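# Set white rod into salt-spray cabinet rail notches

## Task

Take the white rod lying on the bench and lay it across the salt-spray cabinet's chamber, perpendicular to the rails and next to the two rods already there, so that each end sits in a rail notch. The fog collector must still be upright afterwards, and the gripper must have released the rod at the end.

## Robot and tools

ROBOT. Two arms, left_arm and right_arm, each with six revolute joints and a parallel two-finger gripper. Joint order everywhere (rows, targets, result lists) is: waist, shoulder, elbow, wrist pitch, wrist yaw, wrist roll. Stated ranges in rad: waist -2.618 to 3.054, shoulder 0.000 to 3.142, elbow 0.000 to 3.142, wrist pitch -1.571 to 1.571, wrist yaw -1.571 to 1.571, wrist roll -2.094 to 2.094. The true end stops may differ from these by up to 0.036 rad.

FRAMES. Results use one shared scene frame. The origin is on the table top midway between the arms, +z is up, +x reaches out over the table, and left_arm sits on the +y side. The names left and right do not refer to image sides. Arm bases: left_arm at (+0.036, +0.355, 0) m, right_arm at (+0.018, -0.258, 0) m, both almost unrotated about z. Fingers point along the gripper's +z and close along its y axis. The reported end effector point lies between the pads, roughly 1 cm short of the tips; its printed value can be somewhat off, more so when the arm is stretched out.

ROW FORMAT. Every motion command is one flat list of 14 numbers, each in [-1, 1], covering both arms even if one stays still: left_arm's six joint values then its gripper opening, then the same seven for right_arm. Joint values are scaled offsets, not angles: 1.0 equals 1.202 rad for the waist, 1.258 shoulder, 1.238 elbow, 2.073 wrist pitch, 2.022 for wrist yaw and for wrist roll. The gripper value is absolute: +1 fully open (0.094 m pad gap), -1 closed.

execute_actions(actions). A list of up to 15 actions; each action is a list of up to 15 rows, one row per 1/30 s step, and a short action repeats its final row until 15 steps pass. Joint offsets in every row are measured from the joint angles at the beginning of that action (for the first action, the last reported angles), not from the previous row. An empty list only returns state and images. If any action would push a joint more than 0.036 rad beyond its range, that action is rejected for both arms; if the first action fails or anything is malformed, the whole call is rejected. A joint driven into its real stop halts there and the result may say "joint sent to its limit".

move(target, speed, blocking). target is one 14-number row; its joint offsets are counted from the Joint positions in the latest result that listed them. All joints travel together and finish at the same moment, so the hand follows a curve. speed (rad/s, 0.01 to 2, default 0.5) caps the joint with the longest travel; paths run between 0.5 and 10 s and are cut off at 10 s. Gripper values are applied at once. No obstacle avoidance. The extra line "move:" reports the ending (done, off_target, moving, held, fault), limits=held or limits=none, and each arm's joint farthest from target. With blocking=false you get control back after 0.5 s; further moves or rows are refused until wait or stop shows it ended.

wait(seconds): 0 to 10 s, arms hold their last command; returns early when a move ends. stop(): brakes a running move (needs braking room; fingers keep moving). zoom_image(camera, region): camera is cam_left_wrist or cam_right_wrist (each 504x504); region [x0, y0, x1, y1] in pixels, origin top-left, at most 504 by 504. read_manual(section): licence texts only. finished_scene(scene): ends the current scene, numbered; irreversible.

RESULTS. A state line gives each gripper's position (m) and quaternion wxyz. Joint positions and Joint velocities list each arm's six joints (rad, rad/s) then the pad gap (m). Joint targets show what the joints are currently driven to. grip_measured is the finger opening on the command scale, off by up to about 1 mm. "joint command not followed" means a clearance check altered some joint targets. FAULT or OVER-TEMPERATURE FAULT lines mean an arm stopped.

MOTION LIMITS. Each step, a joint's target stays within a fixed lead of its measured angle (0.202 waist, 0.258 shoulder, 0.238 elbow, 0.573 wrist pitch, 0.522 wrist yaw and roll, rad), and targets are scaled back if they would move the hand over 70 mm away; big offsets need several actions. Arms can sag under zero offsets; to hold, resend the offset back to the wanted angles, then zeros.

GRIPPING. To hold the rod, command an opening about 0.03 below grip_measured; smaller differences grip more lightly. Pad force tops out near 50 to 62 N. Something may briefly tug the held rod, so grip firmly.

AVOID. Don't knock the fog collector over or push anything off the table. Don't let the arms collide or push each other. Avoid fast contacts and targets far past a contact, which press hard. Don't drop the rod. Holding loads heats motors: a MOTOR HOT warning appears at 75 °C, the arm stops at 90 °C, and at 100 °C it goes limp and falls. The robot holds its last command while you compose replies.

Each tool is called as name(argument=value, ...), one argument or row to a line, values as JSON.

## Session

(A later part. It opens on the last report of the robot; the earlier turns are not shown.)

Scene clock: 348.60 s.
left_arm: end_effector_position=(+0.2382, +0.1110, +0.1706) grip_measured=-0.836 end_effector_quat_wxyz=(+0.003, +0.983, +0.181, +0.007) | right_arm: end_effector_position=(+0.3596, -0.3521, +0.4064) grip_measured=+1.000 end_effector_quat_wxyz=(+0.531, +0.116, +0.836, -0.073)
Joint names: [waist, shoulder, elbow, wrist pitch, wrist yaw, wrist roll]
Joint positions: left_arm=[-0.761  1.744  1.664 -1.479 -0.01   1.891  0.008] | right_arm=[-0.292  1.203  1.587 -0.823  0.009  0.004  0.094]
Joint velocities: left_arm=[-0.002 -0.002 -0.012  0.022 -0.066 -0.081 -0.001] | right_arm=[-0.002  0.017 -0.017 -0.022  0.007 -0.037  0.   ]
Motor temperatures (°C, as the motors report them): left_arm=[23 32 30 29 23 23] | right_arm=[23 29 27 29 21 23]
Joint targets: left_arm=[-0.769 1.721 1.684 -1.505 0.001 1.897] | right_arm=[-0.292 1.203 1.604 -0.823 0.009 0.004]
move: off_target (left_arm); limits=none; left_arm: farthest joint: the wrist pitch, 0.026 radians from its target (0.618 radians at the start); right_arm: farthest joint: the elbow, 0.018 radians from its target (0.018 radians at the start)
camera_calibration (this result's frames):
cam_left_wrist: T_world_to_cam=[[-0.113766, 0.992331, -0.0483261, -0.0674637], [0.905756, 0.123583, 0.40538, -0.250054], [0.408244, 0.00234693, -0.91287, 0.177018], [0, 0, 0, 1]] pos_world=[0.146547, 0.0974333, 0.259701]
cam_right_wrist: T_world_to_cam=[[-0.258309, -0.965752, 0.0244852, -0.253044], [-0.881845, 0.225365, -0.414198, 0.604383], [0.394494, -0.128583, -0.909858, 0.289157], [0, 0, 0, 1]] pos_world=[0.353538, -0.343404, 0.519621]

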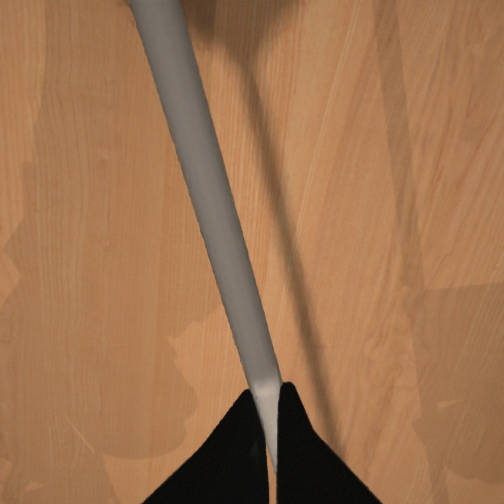

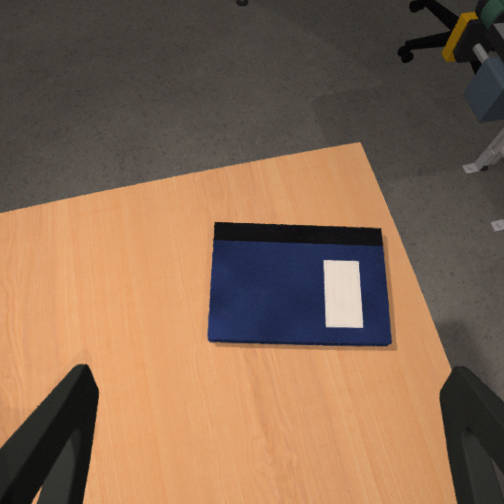

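move(
  target=[0.962,-0.202,0.150,0.026,-0.031,-0.230,-0.866, 0,0,0.014,0,0,0,1],
  speed=0.5,
)

move(
  target=[0.966,-0.02,0.016,0,-0.004,-0.004,-0.866, 0.99,0,0.014,0,0,0,1],
  speed=0.5,
)

Scene clock: 359.27 s.
left_arm: end_effector_position=(+0.3476, +0.4553, +0.2901) grip_measured=-0.836 end_effector_quat_wxyz=(+0.118, +0.532, +0.817, +0.190) | right_arm: end_effector_position=(+0.3596, -0.3521, +0.4064) grip_measured=+1.000 end_effector_quat_wxyz=(+0.531, +0.116, +0.836, -0.073)
Joint names: [waist, shoulder, elbow, wrist pitch, wrist yaw, wrist roll]
Joint positions: left_arm=[ 0.392  1.517  1.826 -1.435 -0.075  1.438  0.008] | right_arm=[-0.292  1.203  1.587 -0.823  0.009  0.004  0.094]
Joint velocities: left_arm=[ 0.017 -0.017  0.017  0.051  0.007  0.066 -0.002] | right_arm=[-0.002 -0.012 -0.017  0.051  0.037  0.037  0.   ]
Motor temperatures (°C, as the motors report them): left_arm=[23 33 31 29 23 23] | right_arm=[23 29 27 30 21 23]
Joint targets: left_arm=[0.396 1.490 1.849 -1.425 -0.073 1.426] | right_arm=[-0.292 1.203 1.604 -0.823 0.009 0.004]
move: off_target (left_arm); limits=none; left_arm: farthest joint: the shoulder, 0.027 radians from its target (0.254 radians at the start); right_arm: farthest joint: the elbow, 0.018 radians from its target (0.018 radians at the start)
camera_calibration (this result's frames):
cam_left_wrist: T_world_to_cam=[[-0.881101, -0.117033, -0.458219, 0.499831], [-0.345205, 0.821417, 0.453991, -0.337187], [0.323257, 0.558191, -0.764151, -0.0259994], [0, 0, 0, 1]] pos_world=[0.332407, 0.34998, 0.362244]
cam_right_wrist: T_world_to_cam=[[-0.258309, -0.965752, 0.0244852, -0.253044], [-0.881845, 0.225365, -0.414198, 0.604383], [0.394494, -0.128583, -0.909858, 0.289157], [0, 0, 0, 1]] pos_world=[0.353538, -0.343404, 0.519621]

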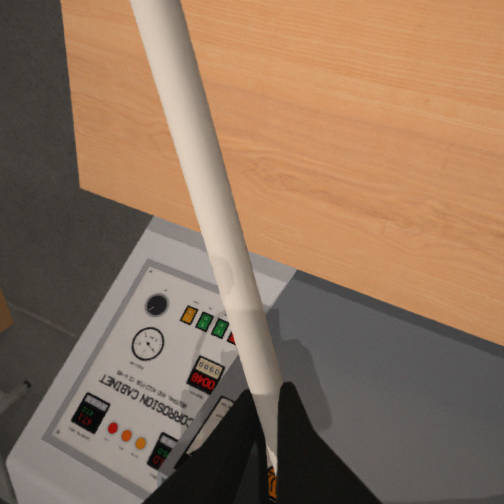

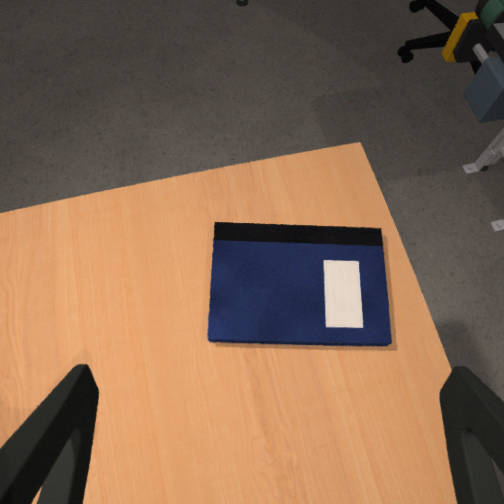

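Scene clock: 362.03 s.
left_arm: end_effector_position=(+0.0666, +0.6814, +0.2903) grip_measured=-0.835 end_effector_quat_wxyz=(-0.012, -0.003, +0.974, +0.224) | right_arm: end_effector_position=(+0.2339, +0.0226, +0.4064) grip_measured=+1.000 end_effector_quat_wxyz=(+0.482, -0.370, +0.759, +0.235)
Joint names: [waist, shoulder, elbow, wrist pitch, wrist yaw, wrist roll]
Joint positions: left_arm=[ 1.55   1.517  1.826 -1.435 -0.089  1.438  0.008] | right_arm=[ 0.89   1.203  1.587 -0.823  0.009  0.004  0.094]
Joint velocities: left_arm=[-0.002 -0.002  0.002 -0.081 -0.037  0.095 -0.   ] | right_arm=[ 0.007 -0.012 -0.007 -0.022  0.007  0.022  0.   ]
Motor temperatures (°C, as the motors report them): left_arm=[23 33 32 29 23 23] | right_arm=[23 29 27 30 21 23]
Joint targets: left_arm=[1.554 1.492 1.846 -1.435 -0.083 1.430] | right_arm=[0.898 1.203 1.604 -0.823 0.009 0.004]
move: off_target (left_arm); limits=none; left_arm: farthest joint: the shoulder, 0.025 radians from its target (0.025 radians at the start); right_arm: farthest joint: the elbow, 0.018 radians from its target (0.018 radians at the start)
camera_calibration (this result's frames):
cam_left_wrist: T_world_to_cam=[[-0.247007, -0.854601, -0.456776, 0.738707], [-0.885488, 0.00760995, 0.4646, -0.0325616], [-0.393572, 0.519229, -0.758619, 0.0114491], [0, 0, 0, 1]] pos_world=[0.158139, 0.625603, 0.361237]
cam_right_wrist: T_world_to_cam=[[0.795448, -0.605514, 0.0248101, -0.178423], [-0.543087, -0.730411, -0.414193, 0.351431], [0.268921, 0.315995, -0.909851, 0.406256], [0, 0, 0, 1]] pos_world=[0.223533, 0.0202766, 0.519619]

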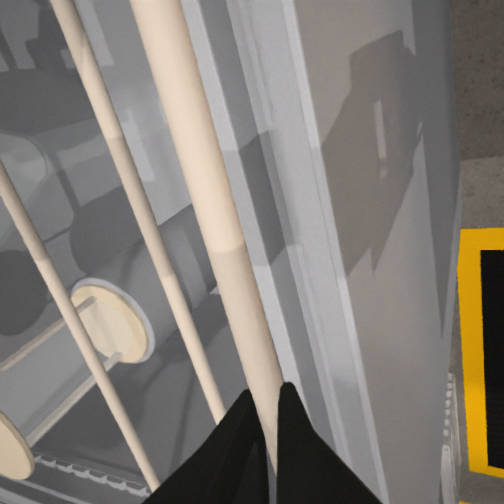

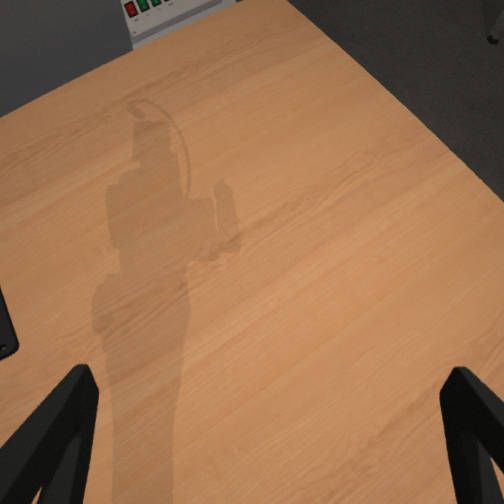

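move(
  target=[-0.010,0.388,0.227,0.185,0,-0.004,-0.866, 0.237,0.768,0.367,0.590,0,0,1],
  speed=0.5,
)

Scene clock: 393.57 s.
left_arm: end_effector_position=(+0.0925, +0.8577, +0.2327) grip_measured=-0.835 end_effector_quat_wxyz=(-0.002, -0.007, +0.956, +0.293) | right_arm: end_effector_position=(+0.2620, +0.3623, +0.4026) grip_measured=+1.000 end_effector_quat_wxyz=(+0.642, -0.351, +0.524, +0.436)
Joint names: [waist, shoulder, elbow, wrist pitch, wrist yaw, wrist roll]
Joint positions: left_arm=[ 1.55   1.996  2.078 -1.065 -0.089  1.438  0.008] | right_arm=[1.17  2.185 2.013 0.378 0.009 0.004 0.094]
Joint velocities: left_arm=[-0.012 -0.007  0.002  0.051  0.051 -0.037  0.   ] | right_arm=[ 0.002 -0.007  0.002  0.007 -0.037  0.007  0.   ]
Motor temperatures (°C, as the motors report them): left_arm=[23 33 33 30 23 23] | right_arm=[23 29 27 30 21 23]
Joint targets: left_arm=[1.538 2.005 2.107 -1.051 -0.089 1.430] | right_arm=[1.175 2.169 2.041 0.400 0.009 0.004]
move: off_target (left_arm, right_arm); limits=none; left_arm: farthest joint: the elbow, 0.029 radians from its target (0.281 radians at the start); right_arm: farthest joint: the elbow, 0.028 radians from its target (0.455 radians at the start)
camera_calibration (this result's frames):
cam_left_wrist: T_world_to_cam=[[-0.23622, -0.781266, -0.577775, 0.833771], [-0.894947, -0.0566948, 0.442556, 0.0769582], [-0.378511, 0.621618, -0.685799, -0.219709], [0, 0, 0, 1]] pos_world=[0.182664, 0.792335, 0.296997]
cam_right_wrist: T_world_to_cam=[[0.926084, -0.376678, 0.0219534, -0.110991], [-0.161834, -0.44909, -0.878708, 0.598404], [0.340849, 0.810205, -0.476854, -0.0843407], [0, 0, 0, 1]] pos_world=[0.228376, 0.295263, 0.488041]

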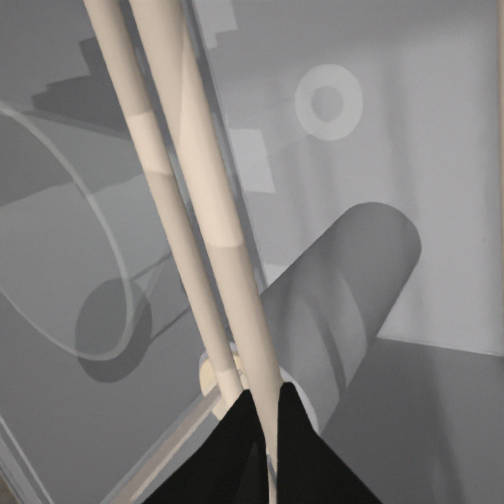

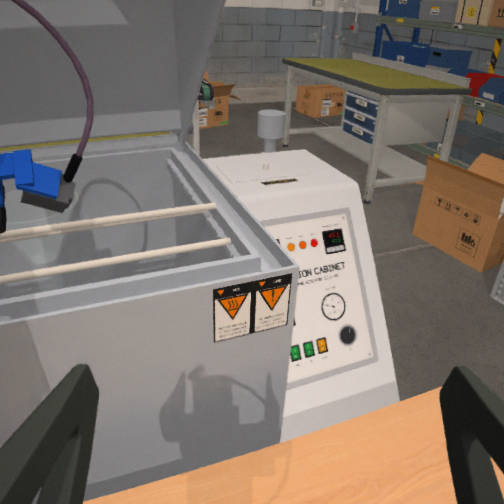

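zoom_image(
  camera="cam_right_wrist",
  region=[130,150,300,290],
)

Region (130, 150, 300, 290) of cam_right_wrist's 504x504 image, scaled by 2.965, with more detail than that image has; it fills the top 415 rows of this view, and the rest is white.

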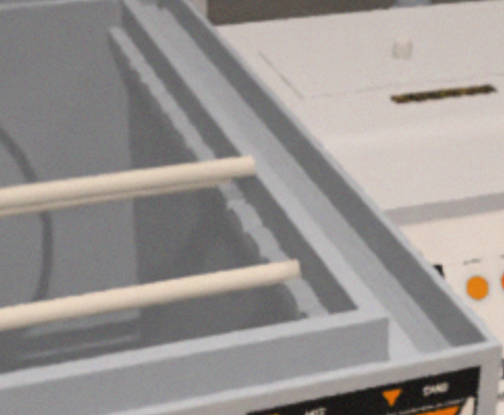

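zoom_image(
  camera="cam_left_wrist",
  region=[60,60,300,300],
)

Region (60, 60, 300, 300) of cam_left_wrist's 504x504 image, scaled by 2.100, with more detail than that image has.

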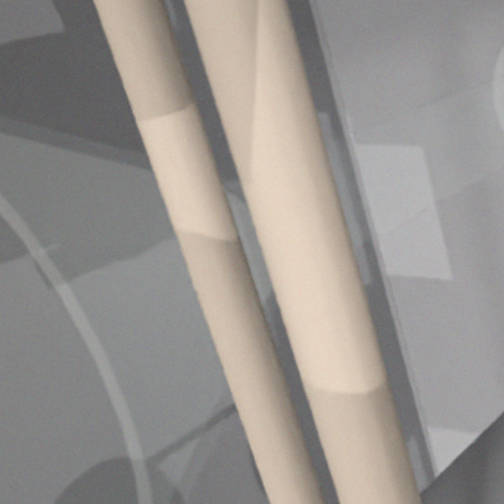

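move(
  target=[-0.0158,0.0072,-0.0561,0.0251,0,-0.004,-0.866, 0.004,-0.012,0.022,0.010,0,0,1],
  speed=0.1,
)

Scene clock: 446.43 s.
left_arm: end_effector_position=(+0.0961, +0.8564, +0.2150) grip_measured=-0.835 end_effector_quat_wxyz=(-0.004, -0.002, +0.960, +0.281) | right_arm: end_effector_position=(+0.2620, +0.3623, +0.4027) grip_measured=+1.000 end_effector_quat_wxyz=(+0.642, -0.351, +0.524, +0.436)
Joint names: [waist, shoulder, elbow, wrist pitch, wrist yaw, wrist roll]
Joint positions: left_arm=[ 1.542  1.996  2.018 -1.03  -0.091  1.438  0.008] | right_arm=[1.17  2.185 2.013 0.378 0.009 0.004 0.094]
Joint velocities: left_arm=[ 0.002  0.007 -0.002 -0.007  0.037 -0.066 -0.001] | right_arm=[-0.012  0.007  0.007  0.022 -0.037  0.022  0.   ]
Motor temperatures (°C, as the motors report them): left_arm=[23 37 34 31 23 23] | right_arm=[23 35 29 30 21 23]
Joint targets: left_arm=[1.531 2.005 2.009 -1.013 -0.088 1.430] | right_arm=[1.175 2.170 2.041 0.399 0.009 0.004]
move: off_target (right_arm); limits=none; left_arm: farthest joint: the wrist pitch, 0.017 radians from its target (0.052 radians at the start); right_arm: farthest joint: the elbow, 0.027 radians from its target (0.027 radians at the start)
camera_calibration (this result's frames):
cam_left_wrist: T_world_to_cam=[[-0.245046, -0.793321, -0.55731, 0.83016], [-0.892639, -0.0397125, 0.449019, 0.0718364], [-0.378349, 0.607507, -0.698418, -0.21497], [0, 0, 0, 1]] pos_world=[0.186218, 0.792032, 0.280261]
cam_right_wrist: T_world_to_cam=[[0.926081, -0.376685, 0.0219488, -0.110988], [-0.161711, -0.448778, -0.87889, 0.598405], [0.340915, 0.810374, -0.476519, -0.0844932], [0, 0, 0, 1]] pos_world=[0.228357, 0.295215, 0.488105]

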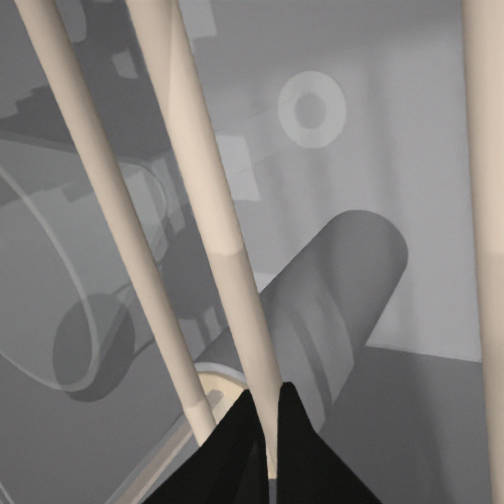

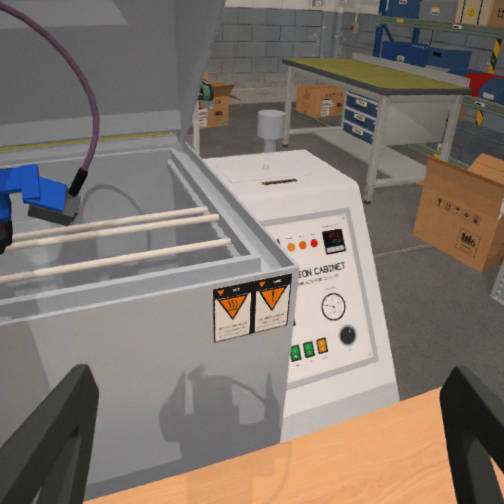

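zoom_image(
  camera="cam_right_wrist",
  region=[170,170,270,260],
)

zoom_image(
  camera="cam_left_wrist",
  region=[0,0,504,300],
)

Region (170, 170, 270, 260) of cam_right_wrist's 504x504 image, scaled by 5.040, with more detail than that image has; it fills the top 454 rows of this view, and the rest is white.

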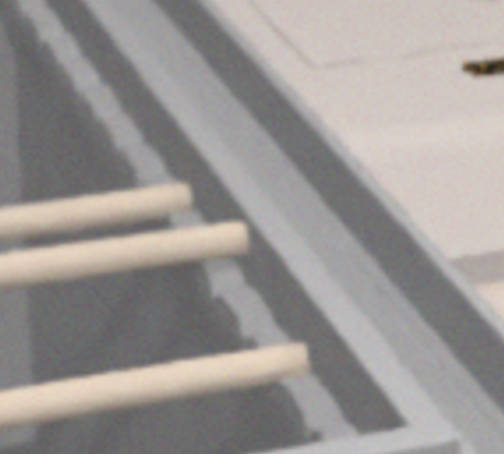

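Region (0, 0, 504, 300) of cam_left_wrist's 504x504 image, scaled by 1.000; it fills the top 300 rows of this view, and the rest is white.

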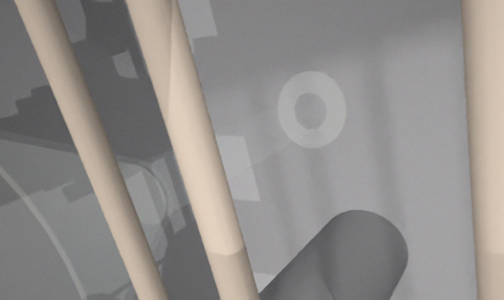

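zoom_image(
  camera="cam_left_wrist",
  region=[60,120,240,220],
)

zoom_image(
  camera="cam_left_wrist",
  region=[404,100,504,500],
)

Region (60, 120, 240, 220) of cam_left_wrist's 504x504 image, scaled by 2.800, with more detail than that image has.

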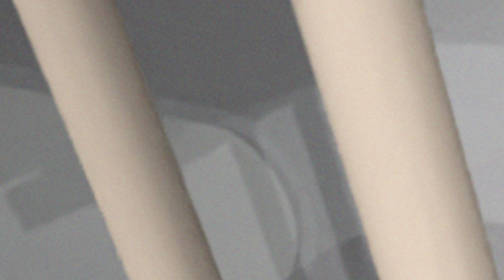

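Region (404, 100, 504, 500) of cam_left_wrist's 504x504 image, scaled by 1.260, with more detail than that image has; it fills the left 126 columns of this view, and the rest is white.

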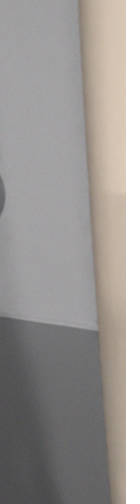

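move(
  target=[-0.006,0.0072,-0.0355,0.0186,0.0015,-0.004,-0.866, 0.004,-0.012,0.022,0.010,0,0,1],
  speed=0.06,
)

zoom_image(
  camera="cam_right_wrist",
  region=[170,170,270,260],
)

Scene clock: 489.17 s.
left_arm: end_effector_position=(+0.0960, +0.8562, +0.2053) grip_measured=-0.835 end_effector_quat_wxyz=(-0.005, -0.002, +0.961, +0.276) | right_arm: end_effector_position=(+0.2620, +0.3623, +0.4027) grip_measured=+1.000 end_effector_quat_wxyz=(+0.642, -0.351, +0.524, +0.436)
Joint names: [waist, shoulder, elbow, wrist pitch, wrist yaw, wrist roll]
Joint positions: left_arm=[ 1.542  1.996  1.985 -1.007 -0.092  1.438  0.008] | right_arm=[1.17  2.185 2.013 0.378 0.009 0.004 0.094]
Joint velocities: left_arm=[-0.012  0.022 -0.027  0.007 -0.037  0.007  0.   ] | right_arm=[ 0.007  0.012 -0.002  0.066 -0.007 -0.007  0.   ]
Motor temperatures (°C, as the motors report them): left_arm=[23 38 32 32 22 23] | right_arm=[23 36 29 31 21 23]
Joint targets: left_arm=[1.535 2.005 1.974 -0.991 -0.088 1.430] | right_arm=[1.175 2.170 2.041 0.399 0.009 0.004]
move: off_target (right_arm); limits=none; left_arm: farthest joint: the wrist pitch, 0.015 radians from its target (0.038 radians at the start); right_arm: farthest joint: the elbow, 0.027 radians from its target (0.027 radians at the start)
camera_calibration (this result's frames):
cam_left_wrist: T_world_to_cam=[[-0.245971, -0.799178, -0.548463, 0.827926], [-0.891748, -0.0351647, 0.451164, 0.0716371], [-0.379847, 0.600064, -0.704016, -0.213941], [0, 0, 0, 1]] pos_world=[0.186263, 0.792559, 0.271149]
cam_right_wrist: T_world_to_cam=[[0.926081, -0.376685, 0.0219488, -0.110988], [-0.161711, -0.448778, -0.87889, 0.598405], [0.340915, 0.810374, -0.476519, -0.0844932], [0, 0, 0, 1]] pos_world=[0.228357, 0.295215, 0.488105]

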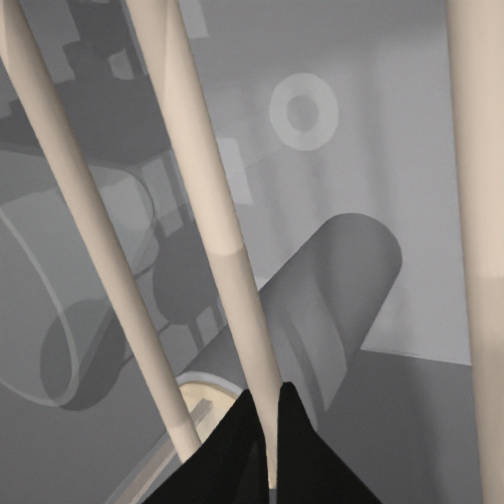

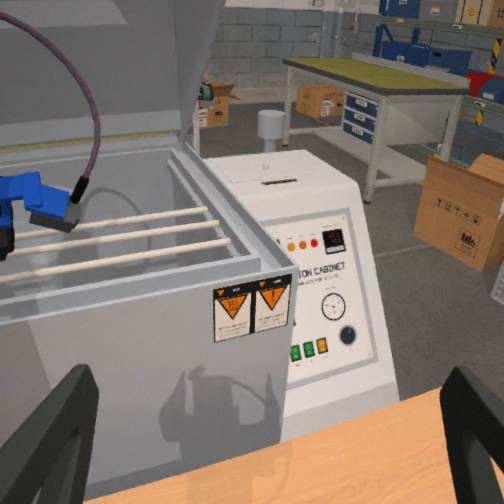

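Region (170, 170, 270, 260) of cam_right_wrist's 504x504 image, scaled by 5.040, with more detail than that image has; it fills the top 454 rows of this view, and the rest is white.

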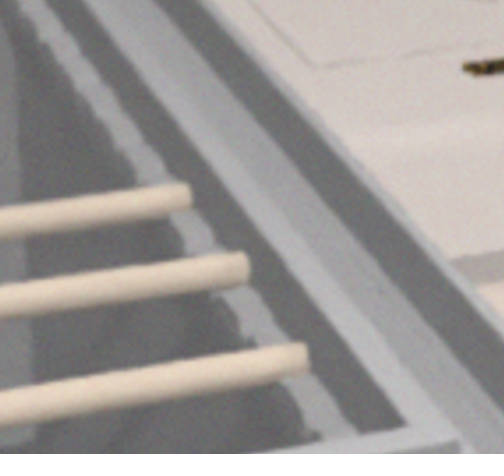

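move(
  target=[-0.006,0.0072,-0.0235,0.0130,0.0015,-0.004,-0.866, 0.004,-0.012,0.022,0.010,0,0,1],
  speed=0.04,
)

zoom_image(
  camera="cam_right_wrist",
  region=[170,170,270,260],
)

Scene clock: 504.47 s.
left_arm: end_effector_position=(+0.0961, +0.8587, +0.2045) grip_measured=-0.835 end_effector_quat_wxyz=(-0.005, -0.003, +0.960, +0.281) | right_arm: end_effector_position=(+0.2620, +0.3623, +0.4027) grip_measured=+1.000 end_effector_quat_wxyz=(+0.642, -0.351, +0.524, +0.436)
Joint names: [waist, shoulder, elbow, wrist pitch, wrist yaw, wrist roll]
Joint positions: left_arm=[ 1.542  1.996  1.976 -0.989 -0.093  1.438  0.008] | right_arm=[1.17  2.185 2.013 0.378 0.009 0.004 0.094]
Joint velocities: left_arm=[ 0.002 -0.007 -0.012 -0.022 -0.022 -0.037  0.001] | right_arm=[-0.007 -0.002 -0.002  0.007  0.022 -0.051  0.   ]
Motor temperatures (°C, as the motors report them): left_arm=[23 38 32 32 22 23] | right_arm=[23 37 29 31 21 23]
Joint targets: left_arm=[1.535 2.005 1.956 -0.980 -0.089 1.430] | right_arm=[1.175 2.170 2.041 0.399 0.009 0.004]
move: off_target (right_arm); limits=none; left_arm: farthest joint: the elbow, 0.020 radians from its target (0.029 radians at the start); right_arm: farthest joint: the elbow, 0.027 radians from its target (0.027 radians at the start)
camera_calibration (this result's frames):
cam_left_wrist: T_world_to_cam=[[-0.245224, -0.794062, -0.556175, 0.826575], [-0.891802, -0.0402232, 0.450634, 0.0766854], [-0.380202, 0.606505, -0.698282, -0.222691], [0, 0, 0, 1]] pos_world=[0.186417, 0.794499, 0.269663]
cam_right_wrist: T_world_to_cam=[[0.926081, -0.376685, 0.0219488, -0.110988], [-0.161711, -0.448778, -0.87889, 0.598405], [0.340915, 0.810374, -0.476519, -0.0844932], [0, 0, 0, 1]] pos_world=[0.228357, 0.295215, 0.488105]

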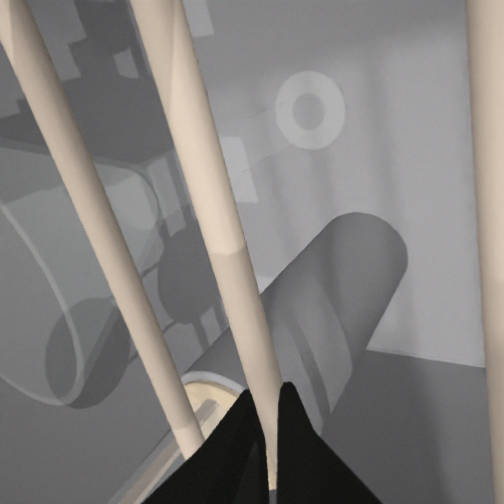

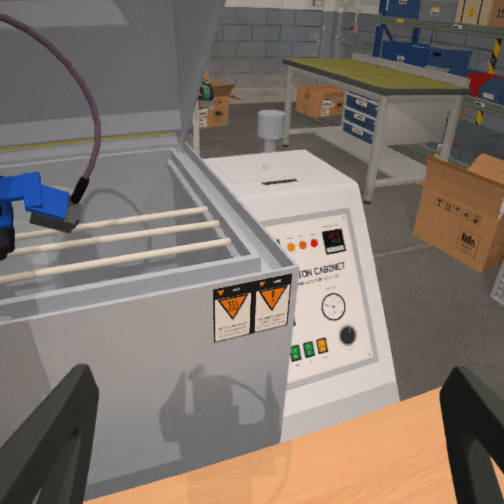

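Region (170, 170, 270, 260) of cam_right_wrist's 504x504 image, scaled by 5.040, with more detail than that image has; it fills the top 454 rows of this view, and the rest is white.

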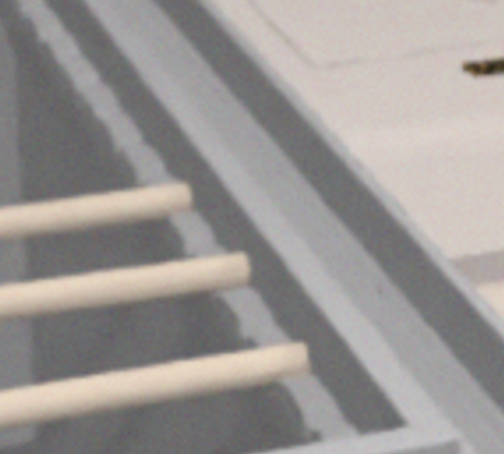

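zoom_image(
  camera="cam_right_wrist",
  region=[195,195,245,250],
)

Region (195, 195, 245, 250) of cam_right_wrist's 504x504 image, scaled by 9.164, with more detail than that image has; it fills the left 458 columns of this view, and the rest is white.

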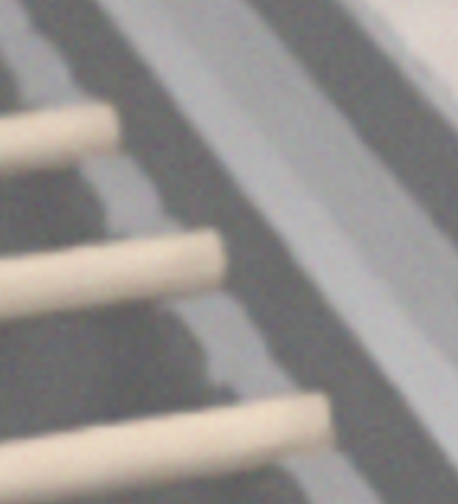

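zoom_image(
  camera="cam_left_wrist",
  region=[0,0,240,120],
)

zoom_image(
  camera="cam_left_wrist",
  region=[100,260,340,420],
)

Region (0, 0, 240, 120) of cam_left_wrist's 504x504 image, scaled by 2.100, with more detail than that image has.

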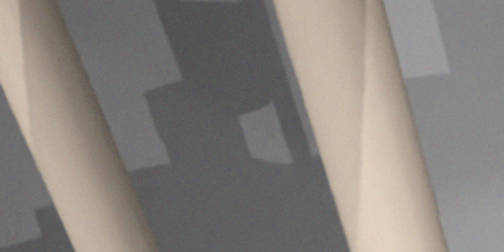

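Region (100, 260, 340, 420) of cam_left_wrist's 504x504 image, scaled by 2.100, with more detail than that image has.

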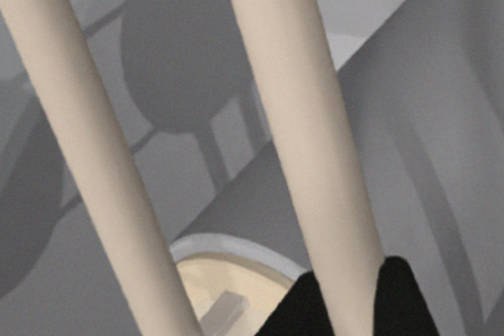

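execute_actions(
  actions=[
    [[-0.006,0.0072,-0.008,0.004,0.0015,-0.004,-0.85,0.004,-0.012,0.022,0.010,0,0,1],[-0.006,0.0072,-0.008,0.004,0.0015,-0.004,-0.84,0.004,-0.012,0.022,0.010,0,0,1],[-0.006,0.0072,-0.008,0.004,0.0015,-0.004,-0.83,0.004,-0.012,0.022,0.010,0,0,1],[-0.006,0.0072,-0.008,0.004,0.0015,-0.004,-0.82,0.004,-0.012,0.022,0.010,0,0,1],[-0.006,0.0072,-0.008,0.004,0.0015,-0.004,-0.80,0.004,-0.012,0.022,0.010,0,0,1],[-0.006,0.0072,-0.008,0.004,0.0015,-0.004,-0.77,0.004,-0.012,0.022,0.010,0,0,1],[-0.006,0.0072,-0.008,0.004,0.0015,-0.004,-0.74,0.004,-0.012,0.022,0.010,0,0,1],[-0.006,0.0072,-0.008,0.004,0.0015,-0.004,-0.70,0.004,-0.012,0.022,0.010,0,0,1],[-0.006,0.0072,-0.008,0.004,0.0015,-0.004,-0.66,0.004,-0.012,0.022,0.010,0,0,1],[-0.006,0.0072,-0.008,0.004,0.0015,-0.004,-0.62,0.004,-0.012,0.022,0.010,0,0,1],[-0.006,0.0072,-0.008,0.004,0.0015,-0.004,-0.58,0.004,-0.012,0.022,0.010,0,0,1],[-0.006,0.0072,-0.008,0.004,0.0015,-0.004,-0.55,0.004,-0.012,0.022,0.010,0,0,1]],
  ],
)

zoom_image(
  camera="cam_right_wrist",
  region=[195,195,245,250],
)

Scene clock: 544.27 s.
left_arm: end_effector_position=(+0.0963, +0.8599, +0.2052) grip_measured=-0.552 end_effector_quat_wxyz=(-0.004, -0.003, +0.959, +0.283) | right_arm: end_effector_position=(+0.2620, +0.3623, +0.4027) grip_measured=+1.000 end_effector_quat_wxyz=(+0.642, -0.351, +0.524, +0.436)
Joint names: [waist, shoulder, elbow, wrist pitch, wrist yaw, wrist roll]
Joint positions: left_arm=[ 1.542  1.996  1.976 -0.983 -0.093  1.438  0.021] | right_arm=[1.17  2.185 2.013 0.378 0.009 0.004 0.094]
Joint velocities: left_arm=[ 0.007 -0.012 -0.012  0.081 -0.007 -0.081 -0.   ] | right_arm=[ 0.002  0.007  0.002 -0.022 -0.022 -0.051  0.   ]
Motor temperatures (°C, as the motors report them): left_arm=[23 39 31 32 22 23] | right_arm=[23 37 29 31 21 23]
Joint targets: left_arm=[1.535 2.005 1.966 -0.980 -0.090 1.430] | right_arm=[1.175 2.170 2.041 0.399 0.009 0.004]
camera_calibration (this result's frames):
cam_left_wrist: T_world_to_cam=[[-0.244782, -0.791138, -0.56052, 0.826215], [-0.89202, -0.0428038, 0.449964, 0.0788798], [-0.379976, 0.610138, -0.695233, -0.2266], [0, 0, 0, 1]] pos_world=[0.186502, 0.795284, 0.270078]
cam_right_wrist: T_world_to_cam=[[0.926081, -0.376685, 0.0219488, -0.110988], [-0.161711, -0.448778, -0.87889, 0.598405], [0.340915, 0.810374, -0.476519, -0.0844932], [0, 0, 0, 1]] pos_world=[0.228357, 0.295215, 0.488105]

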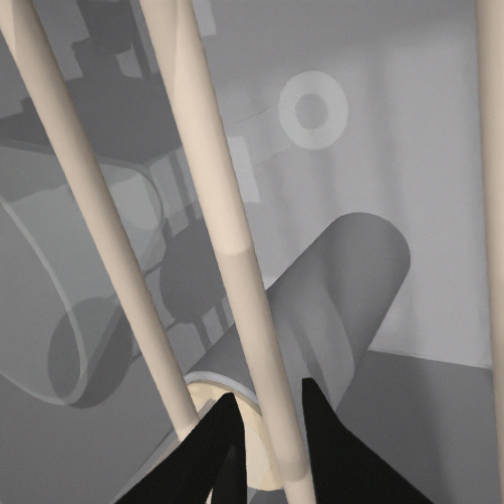

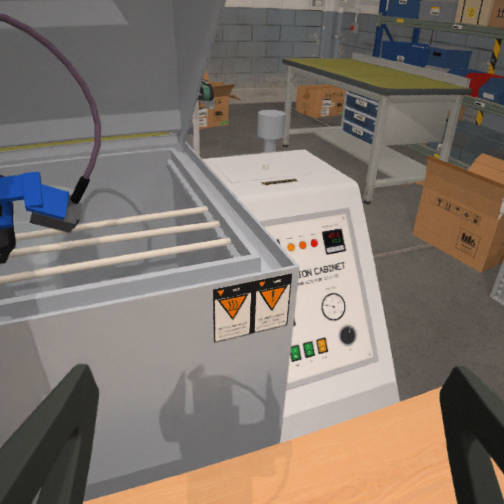

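Region (195, 195, 245, 250) of cam_right_wrist's 504x504 image, scaled by 9.164, with more detail than that image has; it fills the left 458 columns of this view, and the rest is white.

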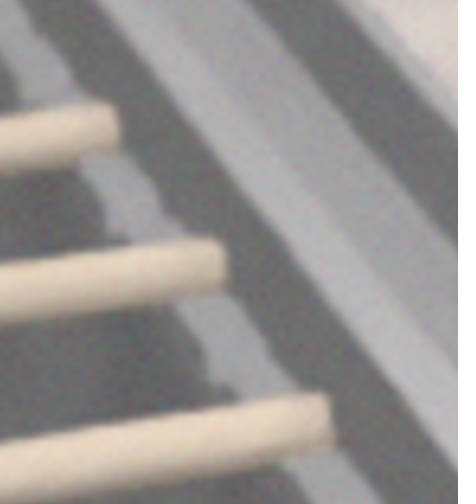

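execute_actions(
  actions=[
    [[-0.004,-0.008,0.008,-0.002,0.0015,-0.004,-0.5,0.004,-0.012,0.022,0.010,0,0,1],[-0.004,-0.016,0.015,-0.004,0.0015,-0.004,-0.47,0.004,-0.012,0.022,0.010,0,0,1],[-0.004,-0.0237,0.0205,-0.0088,0.0015,-0.004,-0.45,0.004,-0.012,0.022,0.010,0,0,1],[-0.004,-0.0275,0.0233,-0.0127,0.0015,-0.004,-0.45,0.004,-0.012,0.022,0.010,0,0,1],[-0.004,-0.0313,0.026,-0.0167,0.0015,-0.004,-0.45,0.004,-0.012,0.022,0.010,0,0,1],[-0.004,-0.0352,0.0288,-0.0206,0.0015,-0.004,-0.45,0.004,-0.012,0.022,0.010,0,0,1],[-0.004,-0.039,0.0315,-0.0246,0.0015,-0.004,-0.45,0.004,-0.012,0.022,0.010,0,0,1],[-0.004,-0.0428,0.0343,-0.0285,0.0015,-0.004,-0.45,0.004,-0.012,0.022,0.010,0,0,1],[-0.004,-0.0466,0.037,-0.0325,0.0015,-0.004,-0.45,0.004,-0.012,0.022,0.010,0,0,1],[-0.004,-0.0504,0.0398,-0.0364,0.0015,-0.004,-0.45,0.004,-0.012,0.022,0.010,0,0,1],[-0.004,-0.0542,0.0425,-0.0404,0.0015,-0.004,-0.45,0.004,-0.012,0.022,0.010,0,0,1],[-0.004,-0.0581,0.0453,-0.0444,0.0015,-0.004,-0.45,0.004,-0.012,0.022,0.010,0,0,1],[-0.004,-0.0619,0.048,-0.0483,0.0015,-0.004,-0.45,0.004,-0.012,0.022,0.010,0,0,1],[-0.004,-0.0657,0.0508,-0.0523,0.0015,-0.004,-0.45,0.004,-0.012,0.022,0.010,0,0,1],[-0.004,-0.0695,0.0535,-0.0562,0.0015,-0.004,-0.45,0.004,-0.012,0.022,0.010,0,0,1]],
  ],
)

wait(
  seconds=0.5,
)

Scene clock: 582.67 s.
left_arm: end_effector_position=(+0.0943, +0.8473, +0.2352) grip_measured=-0.452 end_effector_quat_wxyz=(-0.002, -0.003, +0.955, +0.295) | right_arm: end_effector_position=(+0.2620, +0.3623, +0.4027) grip_measured=+1.000 end_effector_quat_wxyz=(+0.642, -0.351, +0.524, +0.436)
Joint names: [waist, shoulder, elbow, wrist pitch, wrist yaw, wrist roll]
Joint positions: left_arm=[ 1.542  1.946  2.013 -1.045 -0.093  1.438  0.026] | right_arm=[1.17  2.185 2.013 0.378 0.009 0.004 0.094]
Joint velocities: left_arm=[-0.007 -0.208  0.149 -0.286 -0.066  0.037 -0.   ] | right_arm=[ 0.012 -0.012 -0.007 -0.066  0.007 -0.022  0.   ]
Motor temperatures (°C, as the motors report them): left_arm=[23 40 32 31 22 23] | right_arm=[23 38 29 31 21 23]
Joint targets: left_arm=[1.537 1.909 2.042 -1.100 -0.090 1.430] | right_arm=[1.175 2.170 2.041 0.399 0.009 0.004]
camera_calibration (this result's frames):
cam_left_wrist: T_world_to_cam=[[-0.242537, -0.776719, -0.581277, 0.825074], [-0.89378, -0.0541084, 0.445229, 0.0739543], [-0.37727, 0.627519, -0.681093, -0.217126], [0, 0, 0, 1]] pos_world=[0.184295, 0.781103, 0.298787]
cam_right_wrist: T_world_to_cam=[[0.926081, -0.376685, 0.0219488, -0.110988], [-0.161711, -0.448778, -0.87889, 0.598405], [0.340915, 0.810374, -0.476519, -0.0844932], [0, 0, 0, 1]] pos_world=[0.228357, 0.295215, 0.488105]

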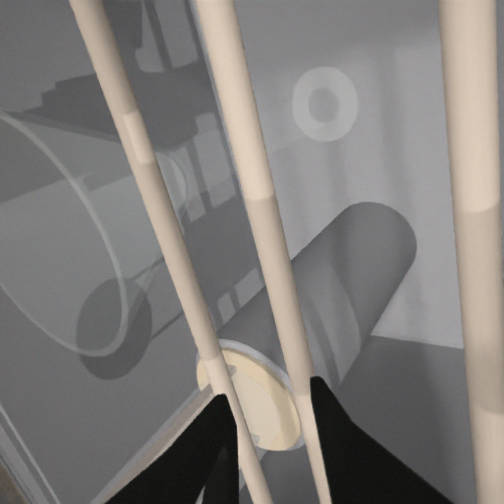

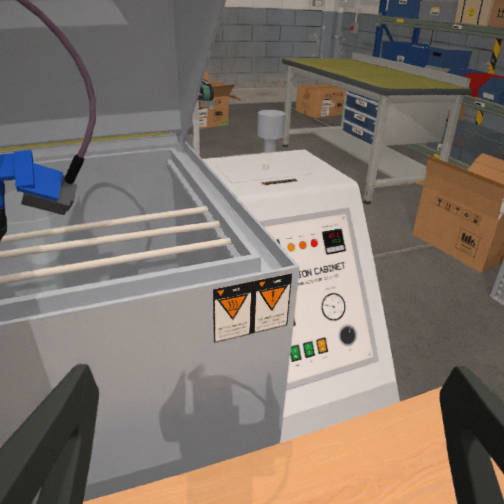

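Scene clock: 583.17 s.
left_arm: end_effector_position=(+0.0932, +0.8400, +0.2460) grip_measured=-0.452 end_effector_quat_wxyz=(-0.002, -0.004, +0.955, +0.297) | right_arm: end_effector_position=(+0.2620, +0.3623, +0.4027) grip_measured=+1.000 end_effector_quat_wxyz=(+0.642, -0.351, +0.524, +0.436)
Joint names: [waist, shoulder, elbow, wrist pitch, wrist yaw, wrist roll]
Joint positions: left_arm=[ 1.542  1.924  2.026 -1.076 -0.093  1.438  0.026] | right_arm=[1.17  2.185 2.013 0.378 0.009 0.004 0.094]
Joint velocities: left_arm=[ 0.017 -0.012 -0.007 -0.007  0.007 -0.066  0.   ] | right_arm=[ 0.002  0.007 -0.012 -0.051 -0.022  0.007  0.   ]
Motor temperatures (°C, as the motors report them): left_arm=[23 40 32 31 22 23] | right_arm=[23 38 29 31 21 23]
Joint targets: left_arm=[1.537 1.909 2.042 -1.099 -0.090 1.430] | right_arm=[1.175 2.170 2.041 0.399 0.009 0.004]
wait: 0.50 s; no rest
camera_calibration (this result's frames):
cam_left_wrist: T_world_to_cam=[[-0.242161, -0.774302, -0.584649, 0.824232], [-0.894067, -0.0559527, 0.444424, 0.069484], [-0.376831, 0.630338, -0.678729, -0.208578], [0, 0, 0, 1]] pos_world=[0.183121, 0.773567, 0.309439]
cam_right_wrist: T_world_to_cam=[[0.926081, -0.376685, 0.0219488, -0.110988], [-0.161711, -0.448778, -0.87889, 0.598405], [0.340915, 0.810374, -0.476519, -0.0844932], [0, 0, 0, 1]] pos_world=[0.228357, 0.295215, 0.488105]

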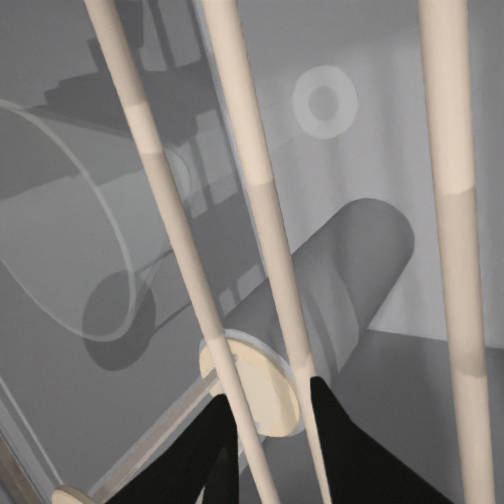

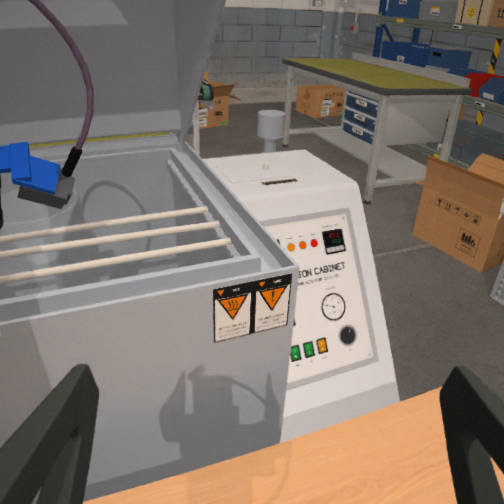

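move(
  target=[0.181,-0.585,-0.320,0.080,0.046,-0.711,-0.45, 0.004,-0.012,0.022,0.010,0,0,1],
  speed=0.6,
)

Scene clock: 593.07 s.
left_arm: end_effector_position=(+0.0137, +0.6983, +0.4083) grip_measured=-0.452 end_effector_quat_wxyz=(-0.351, +0.620, -0.589, -0.381) | right_arm: end_effector_position=(+0.2620, +0.3623, +0.4027) grip_measured=+1.000 end_effector_quat_wxyz=(+0.642, -0.351, +0.524, +0.436)
Joint names: [waist, shoulder, elbow, wrist pitch, wrist yaw, wrist roll]
Joint positions: left_arm=[ 1.751  1.21   1.646 -0.917 -0.011  0.01   0.026] | right_arm=[1.17  2.185 2.013 0.378 0.009 0.004 0.094]
Joint velocities: left_arm=[-0.002 -0.002 -0.002  0.022 -0.007 -0.022  0.001] | right_arm=[ 0.002  0.022  0.002 -0.051  0.007  0.007  0.   ]
Motor temperatures (°C, as the motors report them): left_arm=[23 40 32 32 22 23] | right_arm=[23 38 29 31 21 23]
Joint targets: left_arm=[1.759 1.188 1.629 -0.910 -0.000 0.000] | right_arm=[1.175 2.170 2.041 0.399 0.009 0.004]
move: off_target (left_arm, right_arm); limits=none; left_arm: farthest joint: the shoulder, 0.022 radians from its target (0.736 radians at the start); right_arm: farthest joint: the elbow, 0.027 radians from its target (0.027 radians at the start)
camera_calibration (this result's frames):
cam_left_wrist: T_world_to_cam=[[0.967349, -0.0178501, -0.252818, 0.109817], [-0.173391, -0.774157, -0.608782, 0.84007], [-0.184854, 0.632742, -0.751975, -0.013481], [0, 0, 0, 1]] pos_world=[0.0369372, 0.660837, 0.529047]
cam_right_wrist: T_world_to_cam=[[0.926081, -0.376685, 0.0219488, -0.110988], [-0.161711, -0.448778, -0.87889, 0.598405], [0.340915, 0.810374, -0.476519, -0.0844932], [0, 0, 0, 1]] pos_world=[0.228357, 0.295215, 0.488105]

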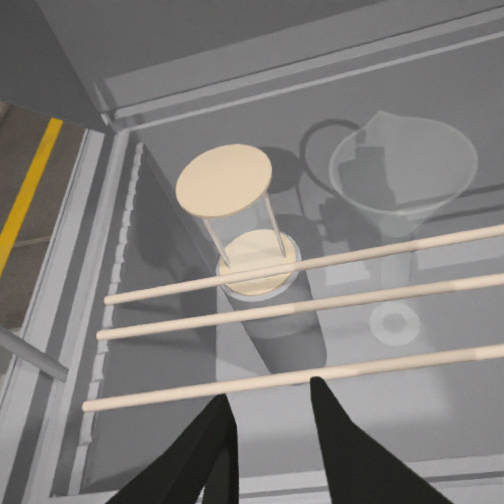

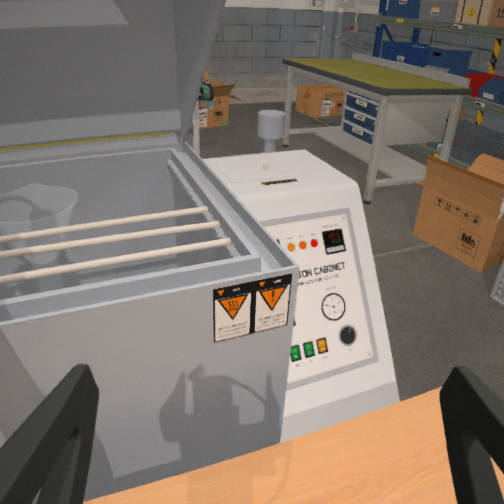

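zoom_image(
  camera="cam_left_wrist",
  region=[60,270,200,430],
)

zoom_image(
  camera="cam_right_wrist",
  region=[195,195,245,250],
)

Region (60, 270, 200, 430) of cam_left_wrist's 504x504 image, scaled by 3.150, with more detail than that image has; it fills the left 441 columns of this view, and the rest is white.

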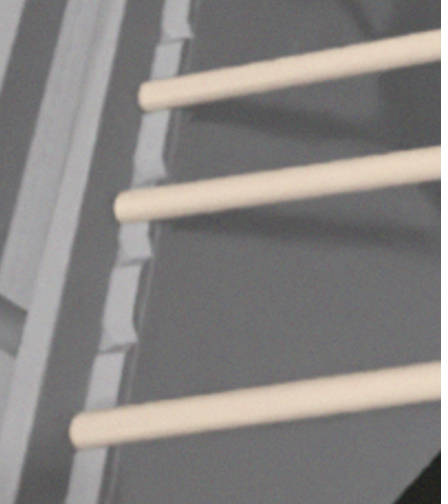

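Region (195, 195, 245, 250) of cam_right_wrist's 504x504 image, scaled by 9.164, with more detail than that image has; it fills the left 458 columns of this view, and the rest is white.

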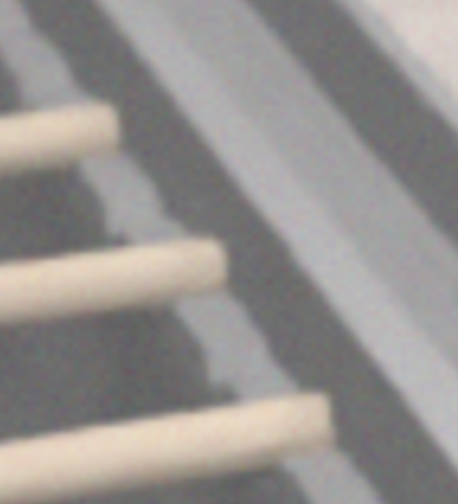

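zoom_image(
  camera="cam_left_wrist",
  region=[75,285,145,415],
)

Region (75, 285, 145, 415) of cam_left_wrist's 504x504 image, scaled by 3.877, with more detail than that image has; it fills the left 271 columns of this view, and the rest is white.

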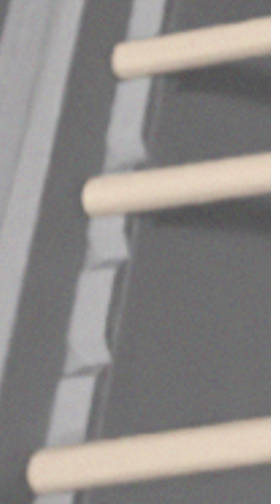

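move(
  target=[-0.1805,0.5747,0.3304,-0.0835,-0.039,0.7077,-0.45, 0.004,-0.012,0.022,0.010,0,0,1],
  speed=0.6,
)

Scene clock: 668.73 s.
left_arm: end_effector_position=(+0.0952, +0.8415, +0.2484) grip_measured=-0.452 end_effector_quat_wxyz=(+0.001, -0.001, +0.953, +0.302) | right_arm: end_effector_position=(+0.2620, +0.3623, +0.4027) grip_measured=+1.000 end_effector_quat_wxyz=(+0.642, -0.351, +0.524, +0.436)
Joint names: [waist, shoulder, elbow, wrist pitch, wrist yaw, wrist roll]
Joint positions: left_arm=[ 1.54   1.923  2.028 -1.068 -0.088  1.44   0.026] | right_arm=[1.17  2.185 2.013 0.378 0.009 0.004 0.094]
Joint velocities: left_arm=[ 0.007 -0.022 -0.012 -0.022 -0.022  0.037  0.   ] | right_arm=[-0.012 -0.007 -0.002  0.007 -0.007 -0.051  0.   ]
Motor temperatures (°C, as the motors report them): left_arm=[23 33 31 36 23 23] | right_arm=[23 40 29 31 21 23]
Joint targets: left_arm=[1.534 1.934 2.055 -1.090 -0.090 1.441] | right_arm=[1.175 2.170 2.041 0.399 0.009 0.004]
move: off_target (left_arm, right_arm); limits=none; left_arm: farthest joint: the elbow, 0.027 radians from its target (0.409 radians at the start); right_arm: farthest joint: the elbow, 0.027 radians from its target (0.027 radians at the start)
camera_calibration (this result's frames):
cam_left_wrist: T_world_to_cam=[[-0.243967, -0.766978, -0.593486, 0.823424], [-0.896723, -0.0546204, 0.439208, 0.0707711], [-0.369279, 0.639345, -0.674441, -0.216552], [0, 0, 0, 1]] pos_world=[0.184382, 0.773865, 0.311555]
cam_right_wrist: T_world_to_cam=[[0.926081, -0.376685, 0.0219488, -0.110988], [-0.161711, -0.448778, -0.87889, 0.598405], [0.340915, 0.810374, -0.476519, -0.0844932], [0, 0, 0, 1]] pos_world=[0.228357, 0.295215, 0.488105]

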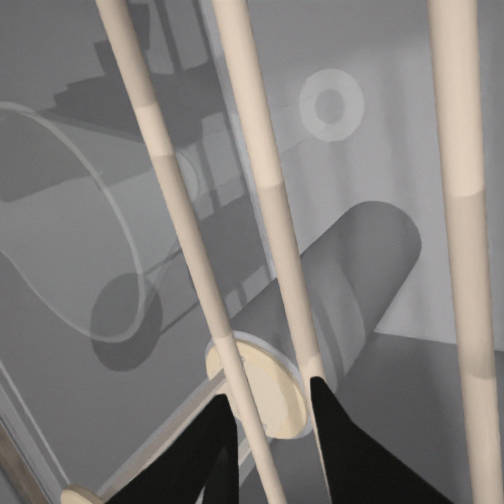

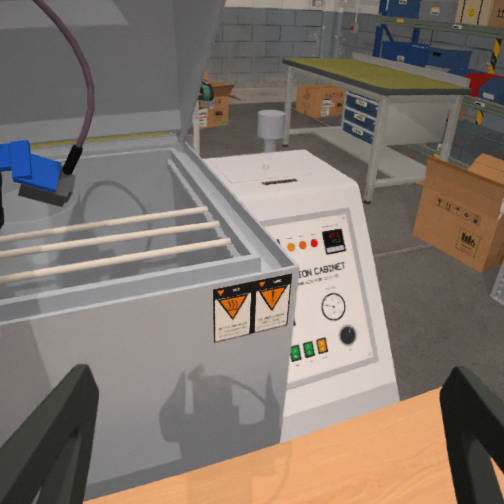

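move(
  target=[-0.004,0.0652,-0.0493,0.0478,-0.001,0,-0.45, 0.004,-0.012,0.022,0.010,0,0,1],
  speed=0.08,
)

Scene clock: 677.60 s.
left_arm: end_effector_position=(+0.0984, +0.8618, +0.2119) grip_measured=-0.452 end_effector_quat_wxyz=(-0.000, -0.001, +0.956, +0.294) | right_arm: end_effector_position=(+0.2620, +0.3623, +0.4027) grip_measured=+1.000 end_effector_quat_wxyz=(+0.642, -0.351, +0.524, +0.436)
Joint names: [waist, shoulder, elbow, wrist pitch, wrist yaw, wrist roll]
Joint positions: left_arm=[ 1.54   1.988  1.979 -0.972 -0.088  1.44   0.026] | right_arm=[1.17  2.185 2.013 0.378 0.009 0.004 0.094]
Joint velocities: left_arm=[-0.012 -0.007 -0.007 -0.037  0.022  0.051 -0.   ] | right_arm=[ 0.012 -0.017 -0.007 -0.022 -0.007  0.022  0.   ]
Motor temperatures (°C, as the motors report them): left_arm=[23 35 32 35 23 23] | right_arm=[23 40 29 31 21 23]
Joint targets: left_arm=[1.535 2.005 1.967 -0.969 -0.090 1.440] | right_arm=[1.175 2.170 2.041 0.399 0.009 0.004]
move: off_target (right_arm); limits=none; left_arm: farthest joint: the shoulder, 0.017 radians from its target (0.082 radians at the start); right_arm: farthest joint: the elbow, 0.027 radians from its target (0.027 radians at the start)
camera_calibration (this result's frames):
cam_left_wrist: T_world_to_cam=[[-0.245935, -0.777067, -0.579382, 0.824015], [-0.895442, -0.0466949, 0.442723, 0.0830627], [-0.37108, 0.627684, -0.684334, -0.24063], [0, 0, 0, 1]] pos_world=[0.187739, 0.795233, 0.275975]
cam_right_wrist: T_world_to_cam=[[0.926081, -0.376685, 0.0219488, -0.110988], [-0.161711, -0.448778, -0.87889, 0.598405], [0.340915, 0.810374, -0.476519, -0.0844932], [0, 0, 0, 1]] pos_world=[0.228357, 0.295215, 0.488105]

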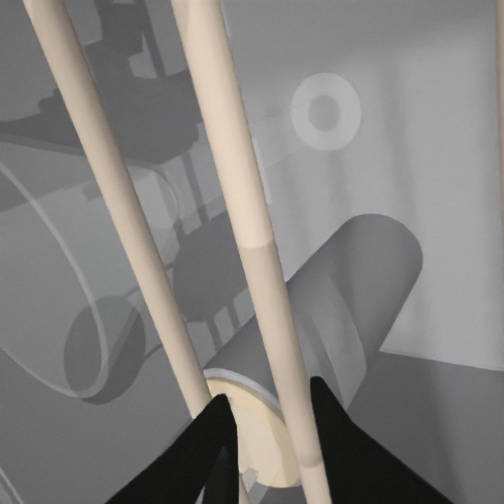

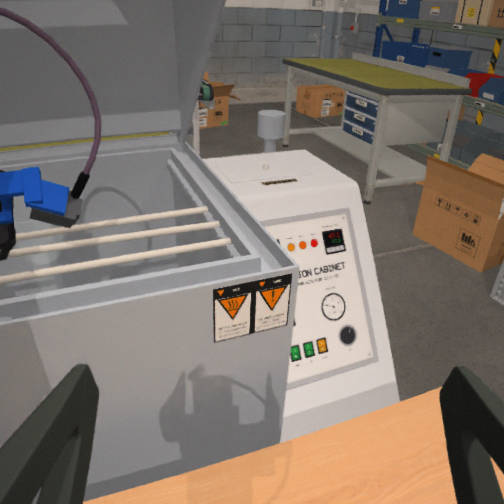

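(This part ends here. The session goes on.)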